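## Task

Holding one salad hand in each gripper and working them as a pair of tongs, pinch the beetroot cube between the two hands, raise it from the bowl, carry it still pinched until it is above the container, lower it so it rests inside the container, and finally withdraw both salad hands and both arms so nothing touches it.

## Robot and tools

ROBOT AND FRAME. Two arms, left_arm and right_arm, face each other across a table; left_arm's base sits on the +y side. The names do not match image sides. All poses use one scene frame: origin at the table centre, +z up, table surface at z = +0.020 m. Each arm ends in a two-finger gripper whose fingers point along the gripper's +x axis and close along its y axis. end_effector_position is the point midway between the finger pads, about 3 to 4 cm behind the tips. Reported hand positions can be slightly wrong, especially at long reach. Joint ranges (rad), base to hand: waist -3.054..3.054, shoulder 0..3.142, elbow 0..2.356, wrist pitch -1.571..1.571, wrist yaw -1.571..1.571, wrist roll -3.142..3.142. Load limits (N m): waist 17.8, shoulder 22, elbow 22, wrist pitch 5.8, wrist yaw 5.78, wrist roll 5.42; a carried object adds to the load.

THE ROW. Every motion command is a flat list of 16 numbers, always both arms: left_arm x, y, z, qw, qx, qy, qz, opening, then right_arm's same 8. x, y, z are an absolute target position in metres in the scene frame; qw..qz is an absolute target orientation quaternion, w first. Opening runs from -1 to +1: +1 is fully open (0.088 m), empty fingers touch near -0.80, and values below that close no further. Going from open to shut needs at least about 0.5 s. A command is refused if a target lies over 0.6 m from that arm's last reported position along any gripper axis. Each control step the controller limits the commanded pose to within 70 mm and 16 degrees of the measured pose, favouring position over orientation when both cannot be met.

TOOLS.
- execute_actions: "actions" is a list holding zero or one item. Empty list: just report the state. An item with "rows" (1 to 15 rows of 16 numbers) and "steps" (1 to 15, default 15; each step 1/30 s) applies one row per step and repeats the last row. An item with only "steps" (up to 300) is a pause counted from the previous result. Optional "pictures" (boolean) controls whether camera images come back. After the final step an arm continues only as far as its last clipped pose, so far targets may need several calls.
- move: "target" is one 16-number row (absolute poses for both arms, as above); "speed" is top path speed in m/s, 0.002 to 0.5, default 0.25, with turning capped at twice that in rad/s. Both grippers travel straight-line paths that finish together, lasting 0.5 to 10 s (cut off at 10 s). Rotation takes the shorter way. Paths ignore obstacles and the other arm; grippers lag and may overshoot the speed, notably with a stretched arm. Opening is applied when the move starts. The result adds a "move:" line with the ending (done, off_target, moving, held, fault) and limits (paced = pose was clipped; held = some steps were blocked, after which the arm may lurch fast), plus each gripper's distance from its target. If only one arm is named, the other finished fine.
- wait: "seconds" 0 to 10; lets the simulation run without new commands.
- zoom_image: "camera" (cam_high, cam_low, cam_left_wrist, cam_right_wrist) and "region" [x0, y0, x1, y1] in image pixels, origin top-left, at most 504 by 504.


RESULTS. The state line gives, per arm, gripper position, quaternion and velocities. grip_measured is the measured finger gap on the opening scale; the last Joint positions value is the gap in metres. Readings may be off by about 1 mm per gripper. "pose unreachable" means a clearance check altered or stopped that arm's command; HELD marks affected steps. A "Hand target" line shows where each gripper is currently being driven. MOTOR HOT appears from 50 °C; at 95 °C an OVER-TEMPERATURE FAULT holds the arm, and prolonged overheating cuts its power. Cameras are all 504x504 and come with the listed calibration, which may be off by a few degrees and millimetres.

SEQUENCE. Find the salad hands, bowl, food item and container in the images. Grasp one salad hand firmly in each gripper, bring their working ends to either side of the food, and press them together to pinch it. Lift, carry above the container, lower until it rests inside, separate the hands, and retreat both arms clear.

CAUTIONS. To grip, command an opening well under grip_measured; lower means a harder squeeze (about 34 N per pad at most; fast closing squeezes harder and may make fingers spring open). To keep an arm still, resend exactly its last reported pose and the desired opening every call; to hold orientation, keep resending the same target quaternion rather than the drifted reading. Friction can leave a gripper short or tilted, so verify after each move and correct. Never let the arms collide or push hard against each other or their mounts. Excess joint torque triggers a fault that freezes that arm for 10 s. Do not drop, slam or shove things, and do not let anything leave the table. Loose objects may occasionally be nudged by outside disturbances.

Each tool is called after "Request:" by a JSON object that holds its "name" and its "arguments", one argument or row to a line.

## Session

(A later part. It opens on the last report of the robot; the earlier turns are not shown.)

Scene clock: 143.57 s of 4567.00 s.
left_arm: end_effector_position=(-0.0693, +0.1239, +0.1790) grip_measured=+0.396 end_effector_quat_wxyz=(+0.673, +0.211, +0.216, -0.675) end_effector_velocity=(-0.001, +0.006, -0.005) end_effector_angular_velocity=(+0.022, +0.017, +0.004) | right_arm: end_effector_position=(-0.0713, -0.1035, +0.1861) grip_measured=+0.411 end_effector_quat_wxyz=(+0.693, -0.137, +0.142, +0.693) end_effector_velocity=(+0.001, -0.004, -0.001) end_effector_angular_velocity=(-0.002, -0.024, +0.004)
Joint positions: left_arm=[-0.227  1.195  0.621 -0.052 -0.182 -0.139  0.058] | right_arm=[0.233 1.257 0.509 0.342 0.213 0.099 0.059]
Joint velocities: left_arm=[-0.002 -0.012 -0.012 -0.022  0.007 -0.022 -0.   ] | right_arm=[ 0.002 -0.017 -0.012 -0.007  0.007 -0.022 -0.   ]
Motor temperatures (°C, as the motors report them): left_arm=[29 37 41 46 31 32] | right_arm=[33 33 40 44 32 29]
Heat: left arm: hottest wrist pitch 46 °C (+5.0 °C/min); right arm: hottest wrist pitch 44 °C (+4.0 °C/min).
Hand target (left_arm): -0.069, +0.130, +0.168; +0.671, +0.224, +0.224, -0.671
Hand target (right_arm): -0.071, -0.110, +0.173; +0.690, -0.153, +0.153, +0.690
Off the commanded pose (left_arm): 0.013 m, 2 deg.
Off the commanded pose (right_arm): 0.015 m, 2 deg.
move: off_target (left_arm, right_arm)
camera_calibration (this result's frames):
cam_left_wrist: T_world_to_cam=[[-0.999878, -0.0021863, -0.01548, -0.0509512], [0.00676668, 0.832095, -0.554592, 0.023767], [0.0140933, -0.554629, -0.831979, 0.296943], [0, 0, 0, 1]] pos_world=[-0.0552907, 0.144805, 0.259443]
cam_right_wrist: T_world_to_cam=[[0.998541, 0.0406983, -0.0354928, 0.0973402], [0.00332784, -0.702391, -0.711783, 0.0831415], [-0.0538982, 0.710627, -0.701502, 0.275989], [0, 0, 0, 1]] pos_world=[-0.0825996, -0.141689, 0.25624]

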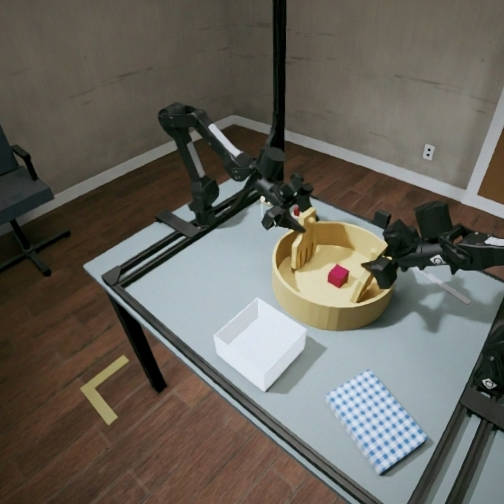

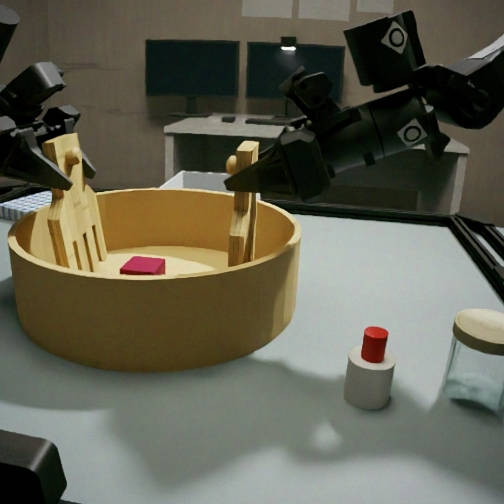

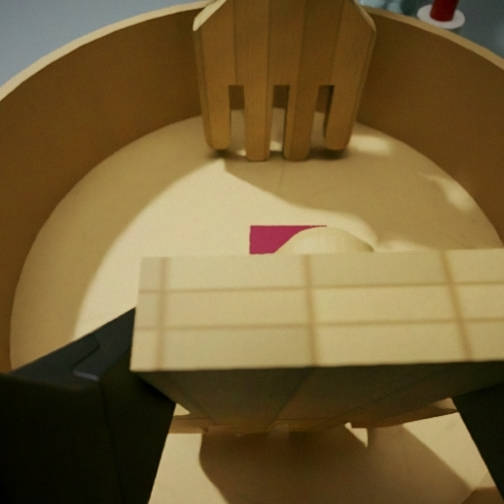

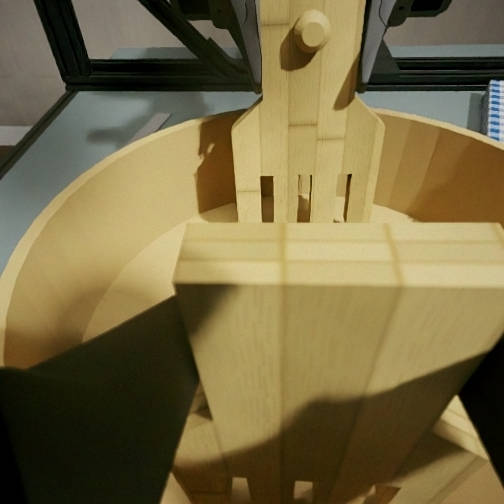

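Pivoting works, and the cube is now aligned. Continue to the rim.

Request:
{"name": "move", "arguments": {
  "target": [-0.069,0.165,0.155,0.671,0.224,0.224,-0.671,0.385,-0.071,-0.165,0.165,0.69,-0.153,0.153,0.69,0.4],
  "speed": 0.03
}}

Request:
{"name": "move", "arguments": {
  "target": [-0.069,0.175,0.165,0.671,0.224,0.224,-0.671,0.7,-0.071,-0.175,0.172,0.69,-0.153,0.153,0.69,0.7],
  "speed": 0.03
}}

Scene clock: 146.43 s of 4567.00 s.
left_arm: end_effector_position=(-0.0678, +0.1576, +0.1715) grip_measured=+0.396 end_effector_quat_wxyz=(+0.678, +0.205, +0.211, -0.674) end_effector_velocity=(-0.001, +0.005, -0.003) end_effector_angular_velocity=(+0.015, +0.010, +0.006) | right_arm: end_effector_position=(-0.0688, -0.1594, +0.1782) grip_measured=+0.410 end_effector_quat_wxyz=(+0.698, -0.139, +0.141, +0.688) end_effector_velocity=(-0.000, -0.005, -0.007) end_effector_angular_velocity=(-0.031, -0.000, +0.006)
Joint positions: left_arm=[-0.269  1.037  0.496 -0.074 -0.225 -0.164  0.058] | right_arm=[0.307 0.979 0.342 0.219 0.294 0.129 0.059]
Joint velocities: left_arm=[-0.012 -0.012 -0.007 -0.022 -0.007 -0.022 -0.   ] | right_arm=[ 0.002 -0.012 -0.007 -0.037 -0.007  0.007  0.   ]
Motor temperatures (°C, as the motors report them): left_arm=[29 37 41 45 31 32] | right_arm=[33 33 40 43 32 29]
Heat: left arm: hottest wrist pitch 45 °C (+3.0 °C/min); right arm: hottest wrist pitch 43 °C (+3.0 °C/min).
Hand target (left_arm): -0.069, +0.165, +0.155; +0.671, +0.224, +0.224, -0.670
Hand target (right_arm): -0.071, -0.165, +0.166; +0.691, -0.153, +0.153, +0.690
Off the commanded pose (left_arm): 0.018 m, 3 deg.
Off the commanded pose (right_arm): 0.015 m, 2 deg.
move: off_target (left_arm, right_arm)
camera_calibration (this result's frames):
cam_left_wrist: T_world_to_cam=[[-0.999804, -0.0109173, -0.0164887, -0.04791], [0.000410547, 0.822162, -0.569253, -0.00477456], [0.019771, -0.569149, -0.821997, 0.310376], [0, 0, 0, 1]] pos_world=[-0.0540351, 0.180053, 0.251621]
cam_right_wrist: T_world_to_cam=[[0.999181, 0.0285373, -0.0286906, 0.0937319], [-0.000275284, -0.704189, -0.710013, 0.0374737], [-0.0404655, 0.709439, -0.703604, 0.3114], [0, 0, 0, 1]] pos_world=[-0.0810439, -0.197205, 0.248398]

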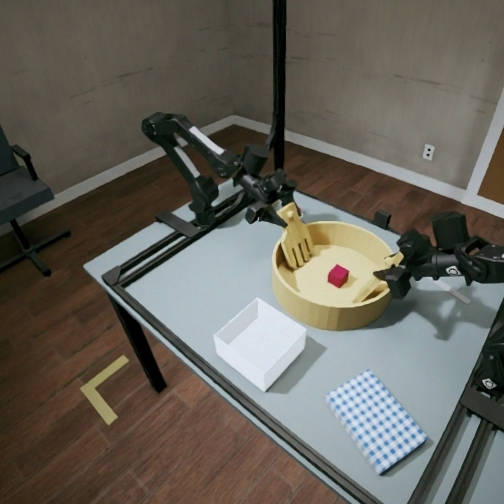

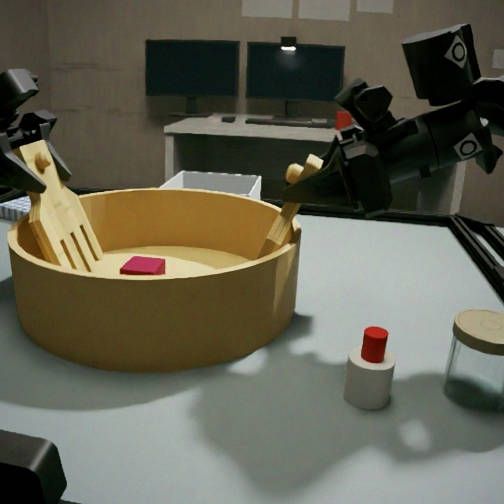

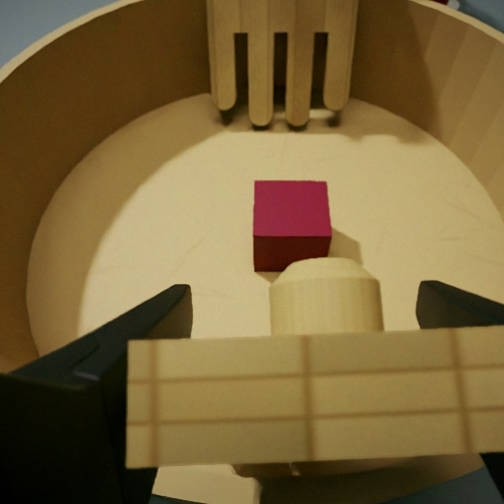

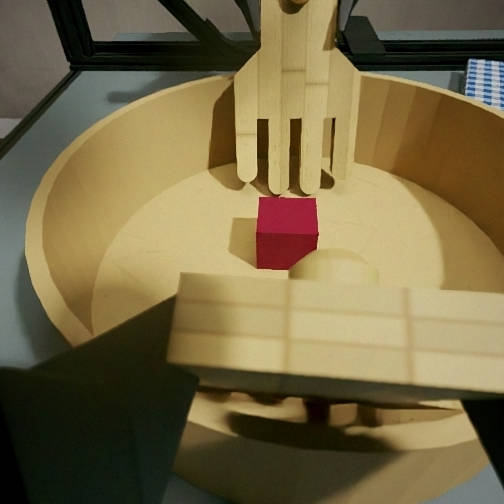

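Scene clock: 147.50 s of 4567.00 s.
left_arm: end_effector_position=(-0.0697, +0.1715, +0.1693) grip_measured=+0.700 end_effector_quat_wxyz=(+0.671, +0.220, +0.222, -0.673) end_effector_velocity=(+0.003, +0.007, -0.006) end_effector_angular_velocity=(+0.036, -0.019, +0.014) | right_arm: end_effector_position=(-0.0714, -0.1725, +0.1756) grip_measured=+0.700 end_effector_quat_wxyz=(+0.690, -0.150, +0.151, +0.692) end_effector_velocity=(-0.001, -0.003, -0.001) end_effector_angular_velocity=(-0.008, -0.006, +0.012)
Joint positions: left_arm=[-0.29   0.985  0.493 -0.163 -0.228 -0.176  0.073] | right_arm=[0.332 0.908 0.332 0.126 0.299 0.143 0.073]
Joint velocities: left_arm=[-0.007 -0.012 -0.002 -0.051 -0.022 -0.007 -0.   ] | right_arm=[ 0.002 -0.017 -0.002 -0.022 -0.007 -0.007 -0.   ]
Motor temperatures (°C, as the motors report them): left_arm=[29 37 40 45 31 32] | right_arm=[33 33 40 43 32 29]
Heat: left arm: hottest wrist pitch 45 °C (+3.0 °C/min); right arm: hottest wrist pitch 43 °C (+3.0 °C/min).
Hand target (left_arm): -0.069, +0.175, +0.165; +0.671, +0.224, +0.224, -0.671
Hand target (right_arm): -0.071, -0.175, +0.172; +0.690, -0.153, +0.153, +0.690
Off the commanded pose (left_arm): 0.006 m, 1 deg.
Off the commanded pose (right_arm): 0.004 m, 0 deg.
move: done
camera_calibration (this result's frames):
cam_left_wrist: T_world_to_cam=[[-0.99982, 0.000930384, -0.0189683, -0.0513356], [0.0109826, 0.843168, -0.537538, -0.0256938], [0.0154933, -0.537649, -0.843026, 0.314372], [0, 0, 0, 1]] pos_world=[-0.0559149, 0.190734, 0.250239]
cam_right_wrist: T_world_to_cam=[[0.998618, 0.042769, -0.0305352, 0.0993704], [0.00996785, -0.724673, -0.689021, 0.019849], [-0.0515967, 0.687765, -0.724098, 0.31779], [0, 0, 0, 1]] pos_world=[-0.083034, -0.208431, 0.246822]

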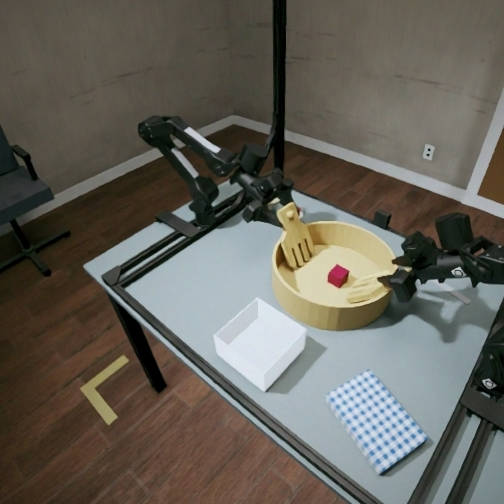

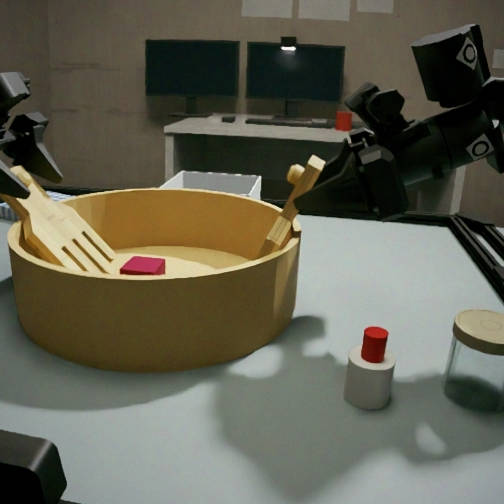

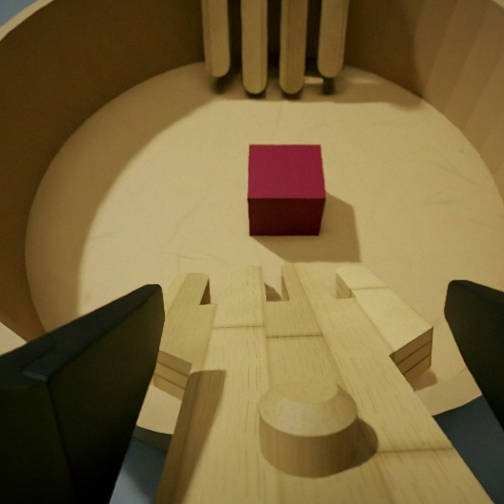

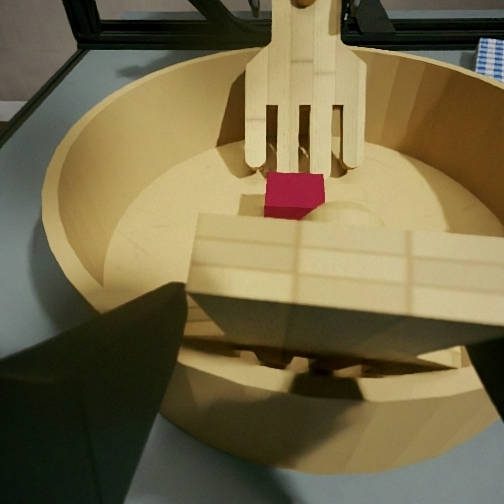

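Request:
{"name": "move", "arguments": {
  "target": [-0.075,0.225,0.23,0.671,0.224,0.224,-0.671,0.7,-0.065,-0.24,0.215,0.69,-0.153,0.153,0.69,0.7],
  "speed": 0.1
}}

Request:
{"name": "move", "arguments": {
  "target": [-0.09,0.235,0.215,0.27,0.653,-0.27,-0.653,0.3,-0.05,-0.21,0.265,0.687,0.165,0.687,0.165,0.3],
  "speed": 0.25
}}

Scene clock: 149.73 s of 4567.00 s.
left_arm: end_effector_position=(-0.0748, +0.2244, +0.2236) grip_measured=+0.700 end_effector_quat_wxyz=(+0.669, +0.231, +0.227, -0.669) end_effector_velocity=(+0.003, +0.005, -0.002) end_effector_angular_velocity=(+0.018, -0.007, +0.018) | right_arm: end_effector_position=(-0.0654, -0.2391, +0.2118) grip_measured=+0.700 end_effector_quat_wxyz=(+0.690, -0.158, +0.153, +0.690) end_effector_velocity=(+0.003, -0.004, -0.002) end_effector_angular_velocity=(-0.014, -0.013, -0.010)
Joint positions: left_arm=[-0.45   0.746  0.658 -0.624 -0.353 -0.282  0.073] | right_arm=[ 0.504  0.483  0.416 -0.43   0.452  0.226  0.073]
Joint velocities: left_arm=[-0.012 -0.007  0.002 -0.037 -0.022 -0.022  0.   ] | right_arm=[ 0.012 -0.012  0.002 -0.037  0.022  0.007 -0.   ]
Motor temperatures (°C, as the motors report them): left_arm=[29 37 41 45 31 32] | right_arm=[33 33 40 43 32 29]
Heat: left arm: hottest wrist pitch 45 °C (+4.0 °C/min); right arm: hottest wrist pitch 43 °C (+3.0 °C/min).
Hand target (left_arm): -0.075, +0.224, +0.230; +0.671, +0.224, +0.224, -0.671
Hand target (right_arm): -0.066, -0.240, +0.216; +0.690, -0.153, +0.152, +0.690
Off the commanded pose (left_arm): 0.006 m, 1 deg.
Off the commanded pose (right_arm): 0.003 m, 1 deg.
move: done
camera_calibration (this result's frames):
cam_left_wrist: T_world_to_cam=[[-0.999582, 0.00135243, -0.0288717, -0.0532941], [0.0160772, 0.856129, -0.516512, -0.0482756], [0.0240194, -0.516761, -0.855793, 0.387517], [0, 0, 0, 1]] pos_world=[-0.0618036, 0.241656, 0.30516]
cam_right_wrist: T_world_to_cam=[[0.99879, 0.0430909, -0.0236977, 0.0960468], [0.0155949, -0.734544, -0.678382, -0.00778454], [-0.0466391, 0.677191, -0.734327, 0.390078], [0, 0, 0, 1]] pos_world=[-0.0776163, -0.274015, 0.28344]

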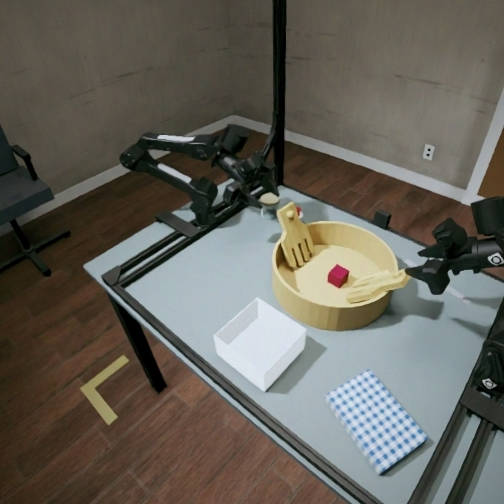

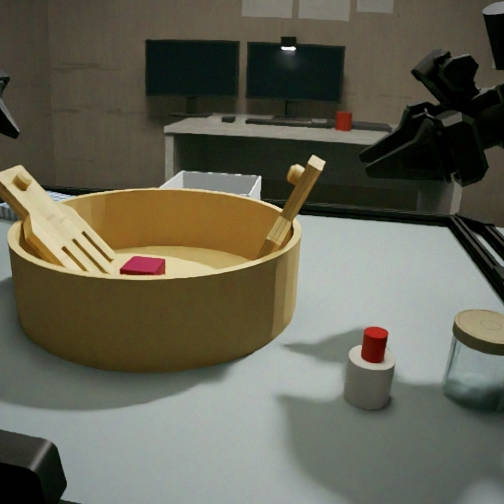

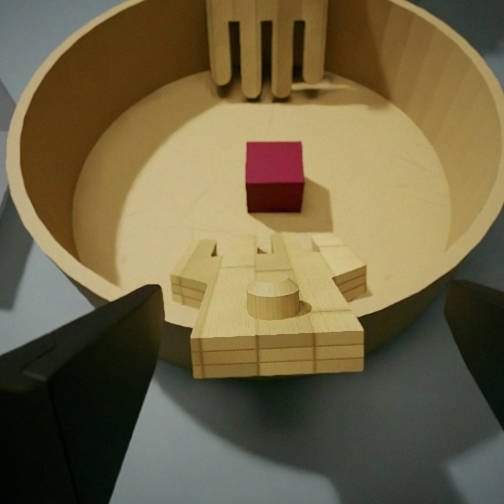

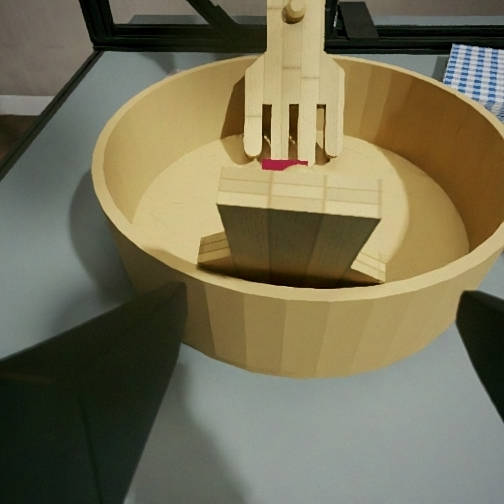

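Scene clock: 153.60 s of 4567.00 s.
left_arm: end_effector_position=(-0.0890, +0.2366, +0.2110) grip_measured=+0.300 end_effector_quat_wxyz=(+0.269, +0.654, -0.266, -0.655) end_effector_velocity=(+0.001, +0.001, -0.001) end_effector_angular_velocity=(+0.003, -0.014, -0.003) | right_arm: end_effector_position=(-0.0497, -0.2109, +0.2633) grip_measured=+0.300 end_effector_quat_wxyz=(+0.689, +0.163, +0.686, +0.168) end_effector_velocity=(+0.001, -0.001, -0.001) end_effector_angular_velocity=(-0.008, +0.002, +0.002)
Joint positions: left_arm=[-0.539  0.825  0.719 -0.764 -0.369  1.163  0.054] | right_arm=[ 0.168  1.14   1.204 -1.169  0.079  1.712  0.054]
Joint velocities: left_arm=[-0.002 -0.002 -0.002 -0.007 -0.007  0.007 -0.   ] | right_arm=[-0.007  0.002  0.002 -0.007 -0.007 -0.007  0.   ]
Motor temperatures (°C, as the motors report them): left_arm=[29 37 41 44 31 32] | right_arm=[33 33 40 42 32 29]
Heat: left arm: hottest wrist pitch 44 °C (+3.0 °C/min); right arm: hottest wrist pitch 42 °C (+2.0 °C/min).
Hand target (left_arm): -0.090, +0.235, +0.215; +0.270, +0.654, -0.270, -0.653
Hand target (right_arm): -0.050, -0.210, +0.265; +0.688, +0.164, +0.688, +0.165
Off the commanded pose (left_arm): 0.004 m, 0 deg.
Off the commanded pose (right_arm): 0.002 m, 0 deg.
move: done
camera_calibration (this result's frames):
cam_left_wrist: T_world_to_cam=[[0.0133224, 0.703033, -0.711032, 0.000168439], [0.932698, 0.247572, 0.262263, -0.00375197], [0.360411, -0.666673, -0.65242, 0.405849], [0, 0, 0, 1]] pos_world=[-0.142775, 0.271379, 0.265888]
cam_right_wrist: T_world_to_cam=[[-0.00105217, -0.867374, -0.497656, -0.0365507], [-0.928801, -0.183573, 0.321916, -0.146486], [-0.370578, 0.462562, -0.805424, 0.366914], [0, 0, 0, 1]] pos_world=[-0.000124875, -0.228314, 0.324488]

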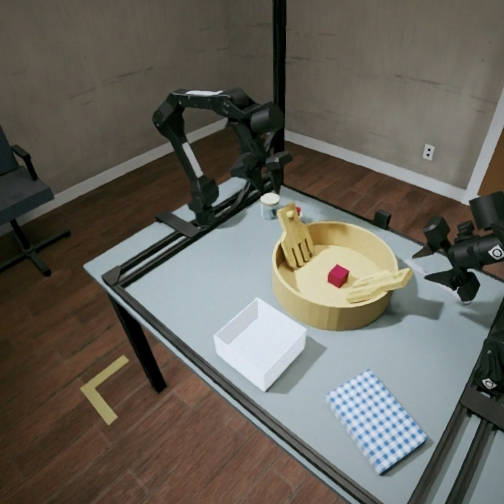

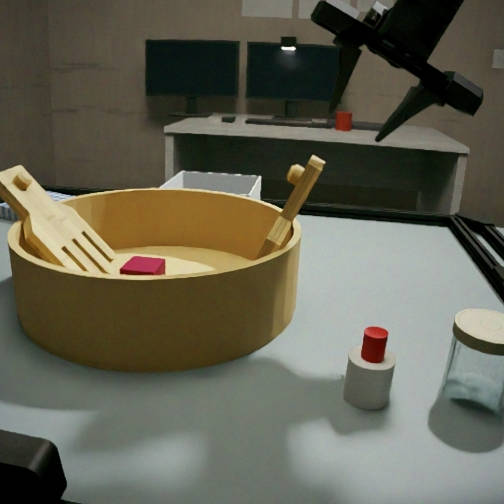

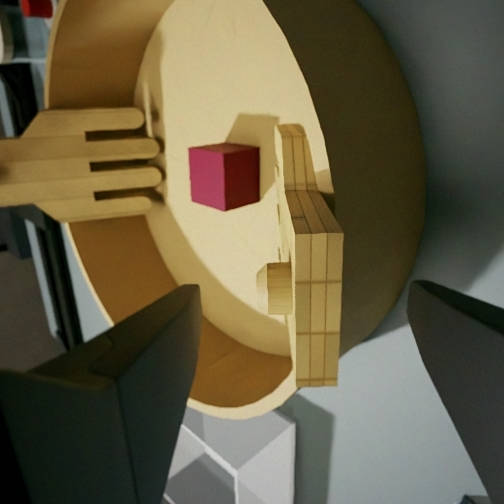

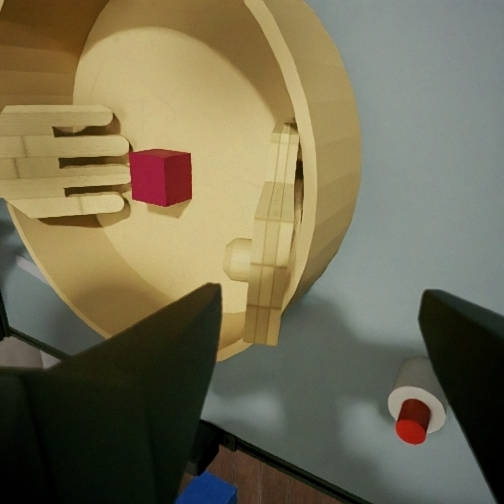

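Request:
{"name": "move", "arguments": {
  "target": [-0.09,0.18,0.155,0.27,0.653,-0.27,-0.653,0.1,-0.05,-0.157,0.208,0.687,0.165,0.687,0.165,0.1],
  "speed": 0.08
}}

Scene clock: 155.70 s of 4567.00 s.
left_arm: end_effector_position=(-0.0909, +0.1790, +0.1617) grip_measured=+0.100 end_effector_quat_wxyz=(+0.277, +0.650, -0.274, -0.653) end_effector_velocity=(+0.001, -0.001, -0.003) end_effector_angular_velocity=(+0.005, -0.002, +0.013) | right_arm: end_effector_position=(-0.0502, -0.1570, +0.2128) grip_measured=+0.100 end_effector_quat_wxyz=(+0.687, +0.170, +0.686, +0.170) end_effector_velocity=(-0.001, +0.001, -0.002) end_effector_angular_velocity=(-0.003, +0.003, +0.007)
Joint positions: left_arm=[-0.392  1.065  0.593 -0.336 -0.275  1.285  0.044] | right_arm=[ 0.131  1.298  1.094 -0.885  0.062  1.687  0.044]
Joint velocities: left_arm=[ 0.002  0.012 -0.002  0.007 -0.007 -0.007 -0.   ] | right_arm=[-0.002  0.007 -0.002  0.007 -0.007 -0.007  0.   ]
Motor temperatures (°C, as the motors report them): left_arm=[29 37 41 44 31 32] | right_arm=[33 33 40 42 32 29]
Heat: left arm: hottest wrist pitch 44 °C (+4.0 °C/min); right arm: hottest wrist pitch 42 °C (+2.0 °C/min).
Hand target (left_arm): -0.090, +0.181, +0.155; +0.270, +0.653, -0.270, -0.654
Hand target (right_arm): -0.050, -0.157, +0.208; +0.687, +0.165, +0.688, +0.165
Off the commanded pose (left_arm): 0.007 m, 1 deg.
Off the commanded pose (right_arm): 0.005 m, 1 deg.
move: done
camera_calibration (this result's frames):
cam_left_wrist: T_world_to_cam=[[0.012112, 0.685438, -0.72803, 0.0114422], [0.933919, 0.252395, 0.253166, 0.0259196], [0.35728, -0.682988, -0.637086, 0.336151], [0, 0, 0, 1]] pos_world=[-0.144446, 0.215202, 0.215926]
cam_right_wrist: T_world_to_cam=[[-0.00960178, -0.86031, -0.50968, -0.0117398], [-0.92819, -0.181941, 0.324592, -0.121036], [-0.371982, 0.476197, -0.796785, 0.301331], [0, 0, 0, 1]] pos_world=[-0.000367786, -0.175614, 0.2734]

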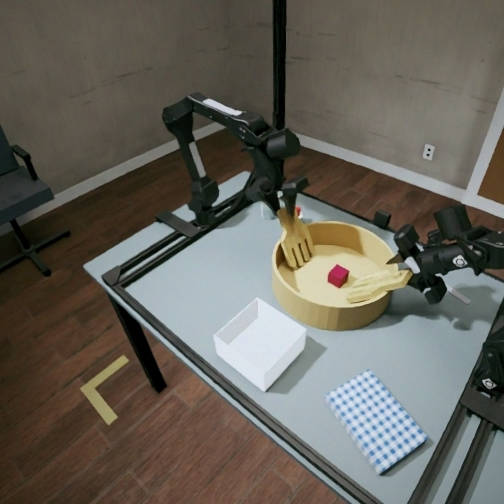

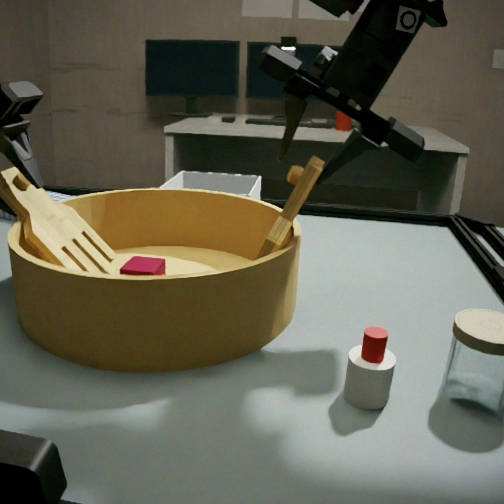

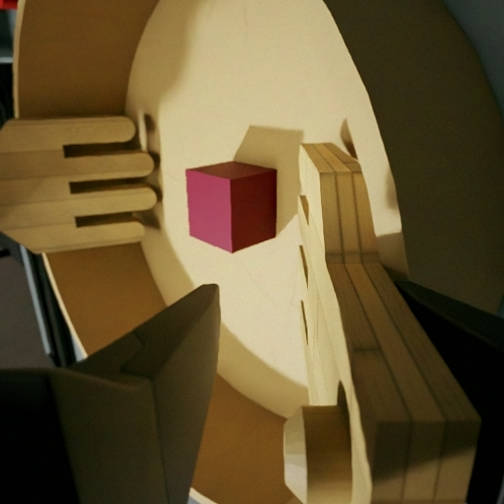

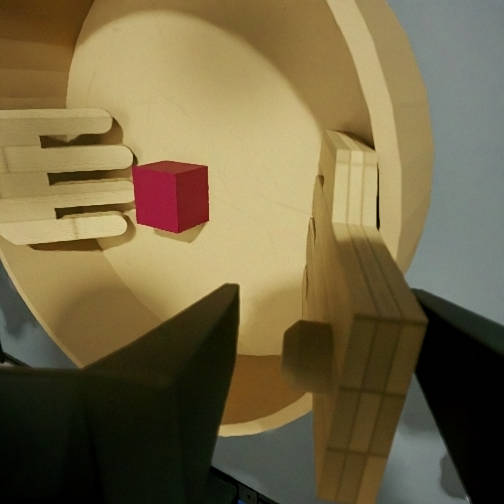

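Request:
{"name": "move", "arguments": {
  "target": [-0.09,0.178,0.138,0.27,0.653,-0.27,-0.653,0.1,-0.05,-0.15,0.168,0.687,0.165,0.687,0.165,0.1],
  "speed": 0.04
}}

Request:
{"name": "move", "arguments": {
  "target": [-0.09,0.178,0.14,0.27,0.653,-0.27,-0.653,-0.4,-0.05,-0.15,0.17,0.687,0.165,0.687,0.165,-0.4]
}}

Scene clock: 157.70 s of 4567.00 s.
left_arm: end_effector_position=(-0.0923, +0.1738, +0.1553) grip_measured=+0.098 end_effector_quat_wxyz=(+0.288, +0.642, -0.283, -0.652) end_effector_velocity=(-0.000, +0.001, -0.001) end_effector_angular_velocity=(-0.000, +0.011, +0.002) | right_arm: end_effector_position=(-0.0505, -0.1493, +0.1733) grip_measured=+0.100 end_effector_quat_wxyz=(+0.687, +0.170, +0.686, +0.169) end_effector_velocity=(-0.002, -0.001, -0.001) end_effector_angular_velocity=(-0.000, +0.016, +0.014)
Joint positions: left_arm=[-0.389  1.083  0.555 -0.247 -0.273  1.291  0.044] | right_arm=[ 0.128  1.336  0.965 -0.719  0.061  1.685  0.044]
Joint velocities: left_arm=[ 0.002 -0.002 -0.007  0.007  0.007 -0.007 -0.   ] | right_arm=[-0.002 -0.002 -0.007  0.007 -0.022 -0.007  0.   ]
Motor temperatures (°C, as the motors report them): left_arm=[29 37 41 44 31 32] | right_arm=[33 33 40 41 32 29]
Heat: left arm: hottest wrist pitch 44 °C (+4.0 °C/min); right arm: hottest wrist pitch 41 °C (+1.0 °C/min).
Hand target (left_arm): -0.090, +0.179, +0.139; +0.270, +0.653, -0.270, -0.654
Hand target (right_arm): -0.050, -0.150, +0.168; +0.688, +0.165, +0.688, +0.165
Off the commanded pose (left_arm): 0.018 m, 3 deg.
Off the commanded pose (right_arm): 0.005 m, 1 deg.
move: off_target (left_arm)
camera_calibration (this result's frames):
cam_left_wrist: T_world_to_cam=[[0.00578149, 0.663194, -0.748425, 0.0167833], [0.936893, 0.258042, 0.235893, 0.0321662], [0.349568, -0.702558, -0.61985, 0.329034], [0, 0, 0, 1]] pos_world=[-0.145253, 0.211735, 0.208925]
cam_right_wrist: T_world_to_cam=[[-0.00962611, -0.860546, -0.509282, -0.0253509], [-0.928388, -0.181518, 0.324263, -0.106989], [-0.371487, 0.475933, -0.797173, 0.266163], [0, 0, 0, 1]] pos_world=[-0.00069485, -0.167912, 0.23396]

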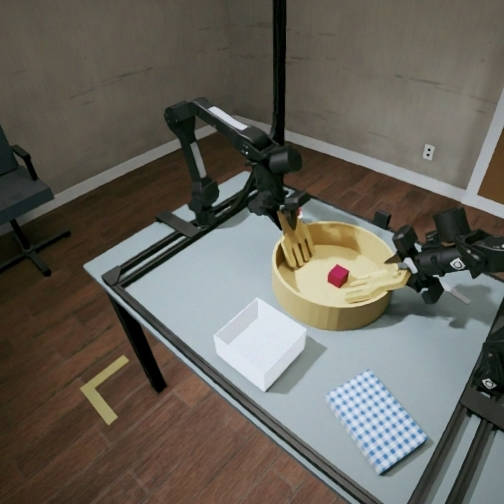

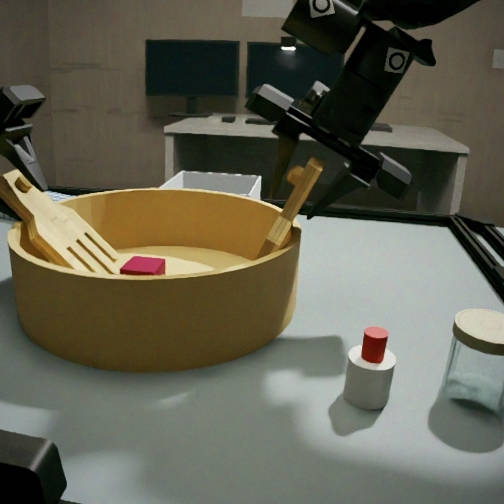

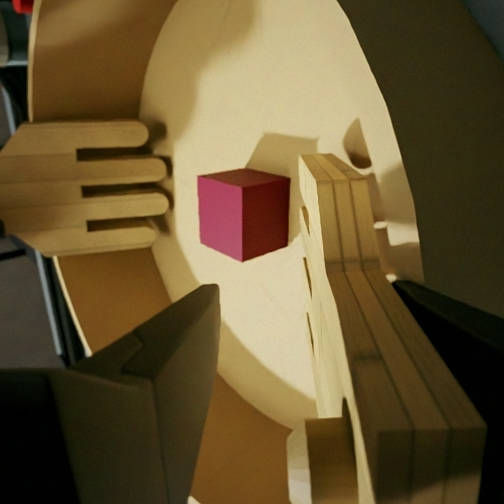

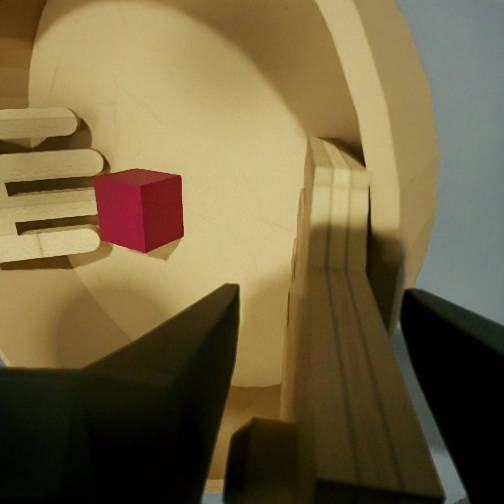

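Scene clock: 158.40 s of 4567.00 s.
left_arm: end_effector_position=(-0.0918, +0.1752, +0.1480) grip_measured=-0.396 end_effector_quat_wxyz=(+0.278, +0.648, -0.277, -0.653) end_effector_velocity=(-0.000, +0.004, -0.004) end_effector_angular_velocity=(+0.022, +0.002, -0.002) | right_arm: end_effector_position=(-0.0505, -0.1495, +0.1728) grip_measured=-0.298 end_effector_quat_wxyz=(+0.687, +0.169, +0.686, +0.169) end_effector_velocity=(-0.000, -0.001, -0.001) end_effector_angular_velocity=(-0.008, +0.009, -0.006)
Joint positions: left_arm=[-0.388  1.1    0.549 -0.25  -0.272  1.292  0.02 ] | right_arm=[ 0.128  1.337  0.965 -0.72   0.061  1.685  0.024]
Joint velocities: left_arm=[-0.002 -0.002 -0.002 -0.022  0.007 -0.007 -0.   ] | right_arm=[-0.002  0.002  0.002 -0.007 -0.007  0.007 -0.   ]
Motor temperatures (°C, as the motors report them): left_arm=[29 37 41 44 31 32] | right_arm=[33 33 40 41 32 29]
Heat: left arm: hottest wrist pitch 44 °C (+4.0 °C/min); right arm: hottest wrist pitch 41 °C (+0.0 °C/min).
Hand target (left_arm): -0.090, +0.178, +0.140; +0.270, +0.654, -0.270, -0.653
Hand target (right_arm): -0.050, -0.150, +0.170; +0.687, +0.165, +0.688, +0.165
Off the commanded pose (left_arm): 0.009 m, 1 deg.
Off the commanded pose (right_arm): 0.003 m, 1 deg.
move: off_target (left_arm)
camera_calibration (this result's frames):
cam_left_wrist: T_world_to_cam=[[0.0140485, 0.681246, -0.73192, 0.0055441], [0.934817, 0.250827, 0.251404, 0.0317847], [0.354853, -0.687743, -0.633316, 0.325156], [0, 0, 0, 1]] pos_world=[-0.145173, 0.211874, 0.201993]
cam_right_wrist: T_world_to_cam=[[-0.00949615, -0.861723, -0.507289, -0.026258], [-0.928342, -0.180931, 0.324722, -0.106897], [-0.371605, 0.474022, -0.798256, 0.265778], [0, 0, 0, 1]] pos_world=[-0.000722173, -0.167953, 0.233551]

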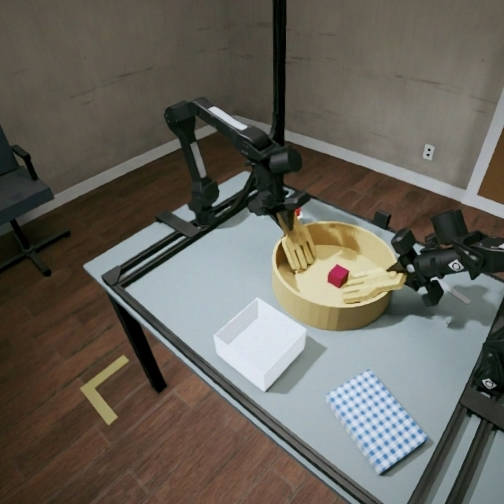

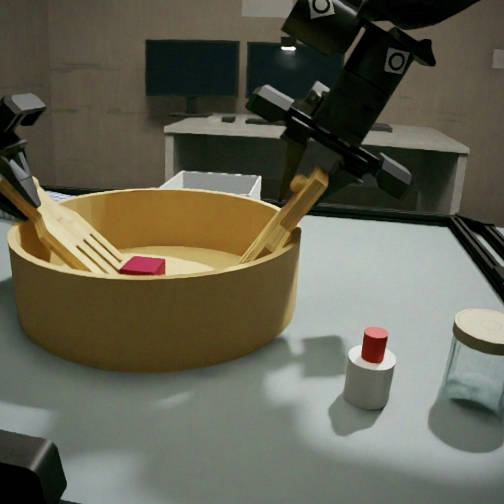

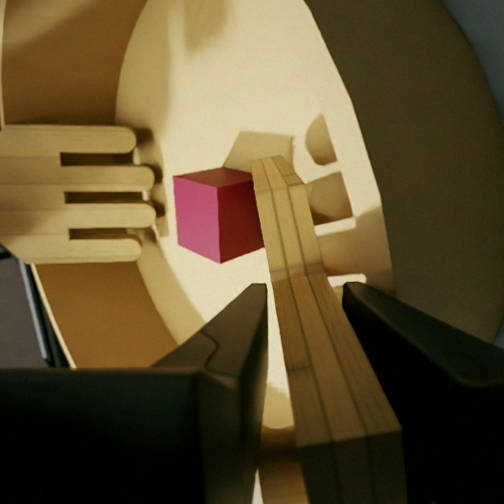

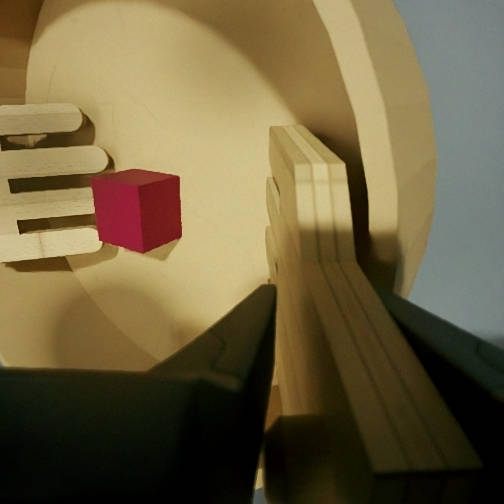

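Lift and inward a bit while closing, so they seat free of the rim.

Request:
{"name": "move", "arguments": {
  "target": [-0.09,0.178,0.17,0.27,0.653,-0.27,-0.653,-1,-0.05,-0.145,0.19,0.687,0.165,0.687,0.165,-1],
  "speed": 0.03
}}

Request:
{"name": "move", "arguments": {
  "target": [-0.09,0.13,0.25,0.165,0.687,-0.165,-0.687,-1,-0.05,-0.11,0.265,0.687,0.165,0.687,0.165,-1],
  "speed": 0.1
}}

Scene clock: 159.80 s of 4567.00 s.
left_arm: end_effector_position=(-0.0894, +0.1812, +0.1604) grip_measured=-0.459 end_effector_quat_wxyz=(+0.260, +0.660, -0.265, -0.653) end_effector_velocity=(+0.002, +0.003, +0.000) end_effector_angular_velocity=(+0.009, -0.015, -0.003) | right_arm: end_effector_position=(-0.0499, -0.1481, +0.1860) grip_measured=-0.302 end_effector_quat_wxyz=(+0.690, +0.162, +0.687, +0.162) end_effector_velocity=(-0.002, -0.003, -0.000) end_effector_angular_velocity=(-0.020, +0.008, +0.027)
Joint positions: left_arm=[-0.388  1.08   0.62  -0.39  -0.27   1.294  0.016] | right_arm=[ 0.126  1.352  1.037 -0.797  0.06   1.682  0.024]
Joint velocities: left_arm=[-0.002 -0.007  0.002 -0.022 -0.007  0.007 -0.   ] | right_arm=[-0.002  0.002  0.007 -0.022 -0.022 -0.022 -0.   ]
Motor temperatures (°C, as the motors report them): left_arm=[29 37 41 44 31 32] | right_arm=[33 33 40 41 32 29]
Heat: left arm: hottest wrist pitch 44 °C (+4.0 °C/min); right arm: hottest wrist pitch 41 °C (+0.0 °C/min).
Hand target (left_arm): -0.090, +0.178, +0.170; +0.270, +0.653, -0.270, -0.654
Hand target (right_arm): -0.050, -0.145, +0.190; +0.688, +0.165, +0.687, +0.165
Off the commanded pose (left_arm): 0.010 m, 2 deg.
Off the commanded pose (right_arm): 0.005 m, 1 deg.
move: off_target (left_arm)
camera_calibration (this result's frames):
cam_left_wrist: T_world_to_cam=[[0.0287157, 0.714301, -0.69925, 0.000614378], [0.930109, 0.237155, 0.280456, 0.0223609], [0.36616, -0.658432, -0.657567, 0.335844], [0, 0, 0, 1]] pos_world=[-0.143788, 0.215388, 0.214998]
cam_right_wrist: T_world_to_cam=[[-0.0078862, -0.871748, -0.489892, -0.0229807], [-0.92948, -0.174287, 0.3251, -0.109498], [-0.368787, 0.457909, -0.808898, 0.275543], [0, 0, 0, 1]] pos_world=[-0.000341043, -0.165291, 0.247226]

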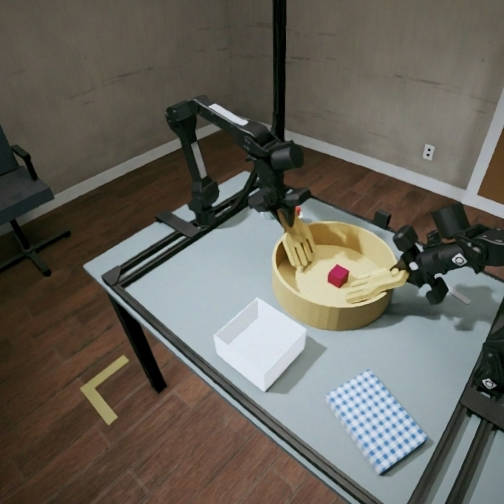

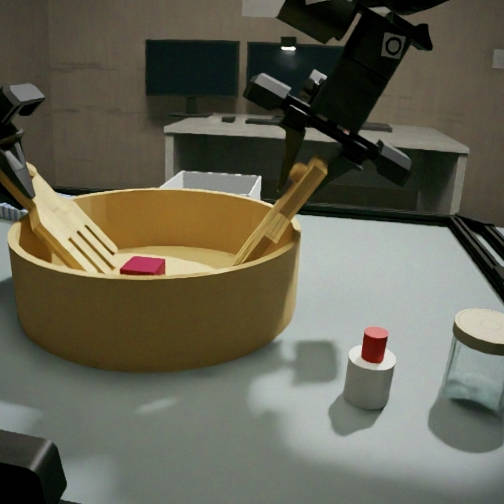

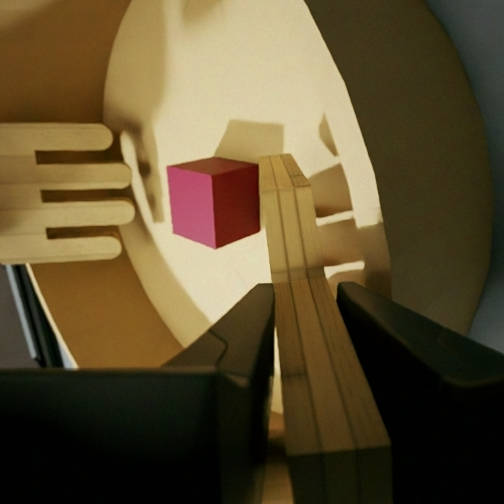

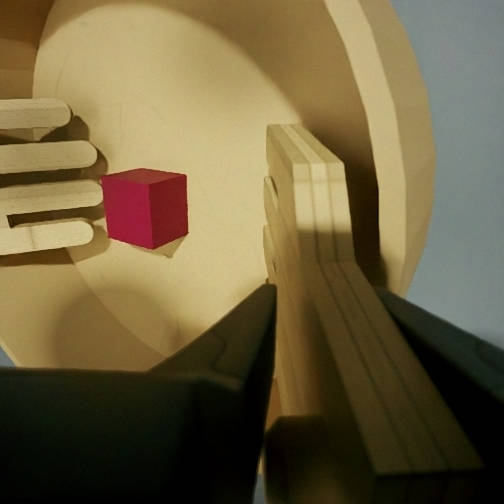

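Scene clock: 161.67 s of 4567.00 s.
left_arm: end_effector_position=(-0.0901, +0.1327, +0.2457) grip_measured=-0.466 end_effector_quat_wxyz=(+0.163, +0.689, -0.162, -0.687) end_effector_velocity=(+0.001, +0.003, +0.001) end_effector_angular_velocity=(+0.034, -0.013, +0.007) | right_arm: end_effector_position=(-0.0502, -0.1120, +0.2611) grip_measured=-0.306 end_effector_quat_wxyz=(+0.690, +0.162, +0.687, +0.162) end_effector_velocity=(-0.000, +0.002, -0.001) end_effector_angular_velocity=(-0.008, +0.002, +0.007)
Joint positions: left_arm=[-0.268  1.45   1.356 -1.028 -0.122  1.329  0.016] | right_arm=[ 0.11   1.506  1.467 -1.072  0.053  1.668  0.024]
Joint velocities: left_arm=[-0.002  0.017  0.032 -0.051 -0.007 -0.007 -0.   ] | right_arm=[-0.002  0.012  0.012 -0.007 -0.007 -0.007 -0.   ]
Motor temperatures (°C, as the motors report them): left_arm=[29 36 41 43 31 32] | right_arm=[33 33 40 41 32 29]
Heat: left arm: hottest wrist pitch 43 °C (+3.0 °C/min); right arm: hottest wrist pitch 41 °C (+0.0 °C/min).
Hand target (left_arm): -0.090, +0.130, +0.250; +0.166, +0.687, -0.164, -0.688
Hand target (right_arm): -0.050, -0.109, +0.265; +0.687, +0.165, +0.688, +0.165
Off the commanded pose (left_arm): 0.005 m, 1 deg.
Off the commanded pose (right_arm): 0.004 m, 1 deg.
move: done
camera_calibration (this result's frames):
cam_left_wrist: T_world_to_cam=[[0.0164802, 0.887926, -0.459692, 0.0119012], [0.931454, 0.153503, 0.329894, 0.009656], [0.363485, -0.433618, -0.824532, 0.37119], [0, 0, 0, 1]] pos_world=[-0.144112, 0.148905, 0.308343]
cam_right_wrist: T_world_to_cam=[[-0.0078694, -0.871615, -0.490127, 0.0453533], [-0.92921, -0.174723, 0.325638, -0.128024], [-0.369467, 0.457994, -0.808539, 0.319538], [0, 0, 0, 1]] pos_world=[-0.000545321, -0.129184, 0.322277]

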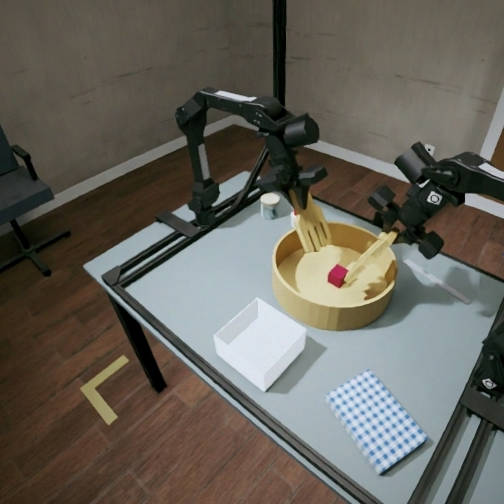

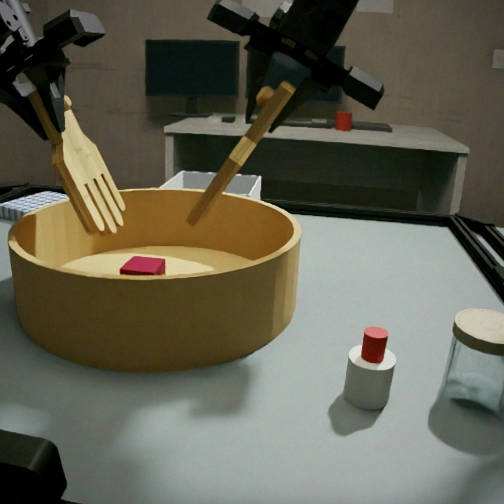

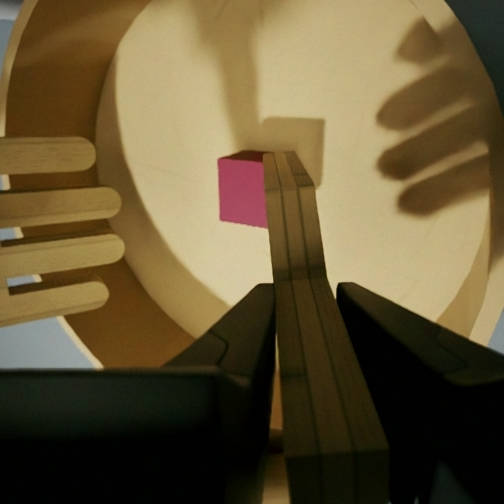

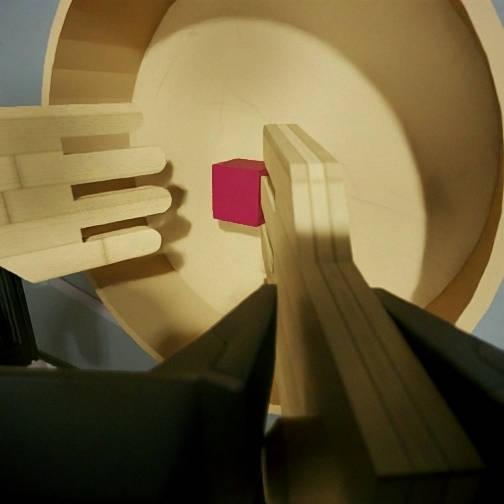

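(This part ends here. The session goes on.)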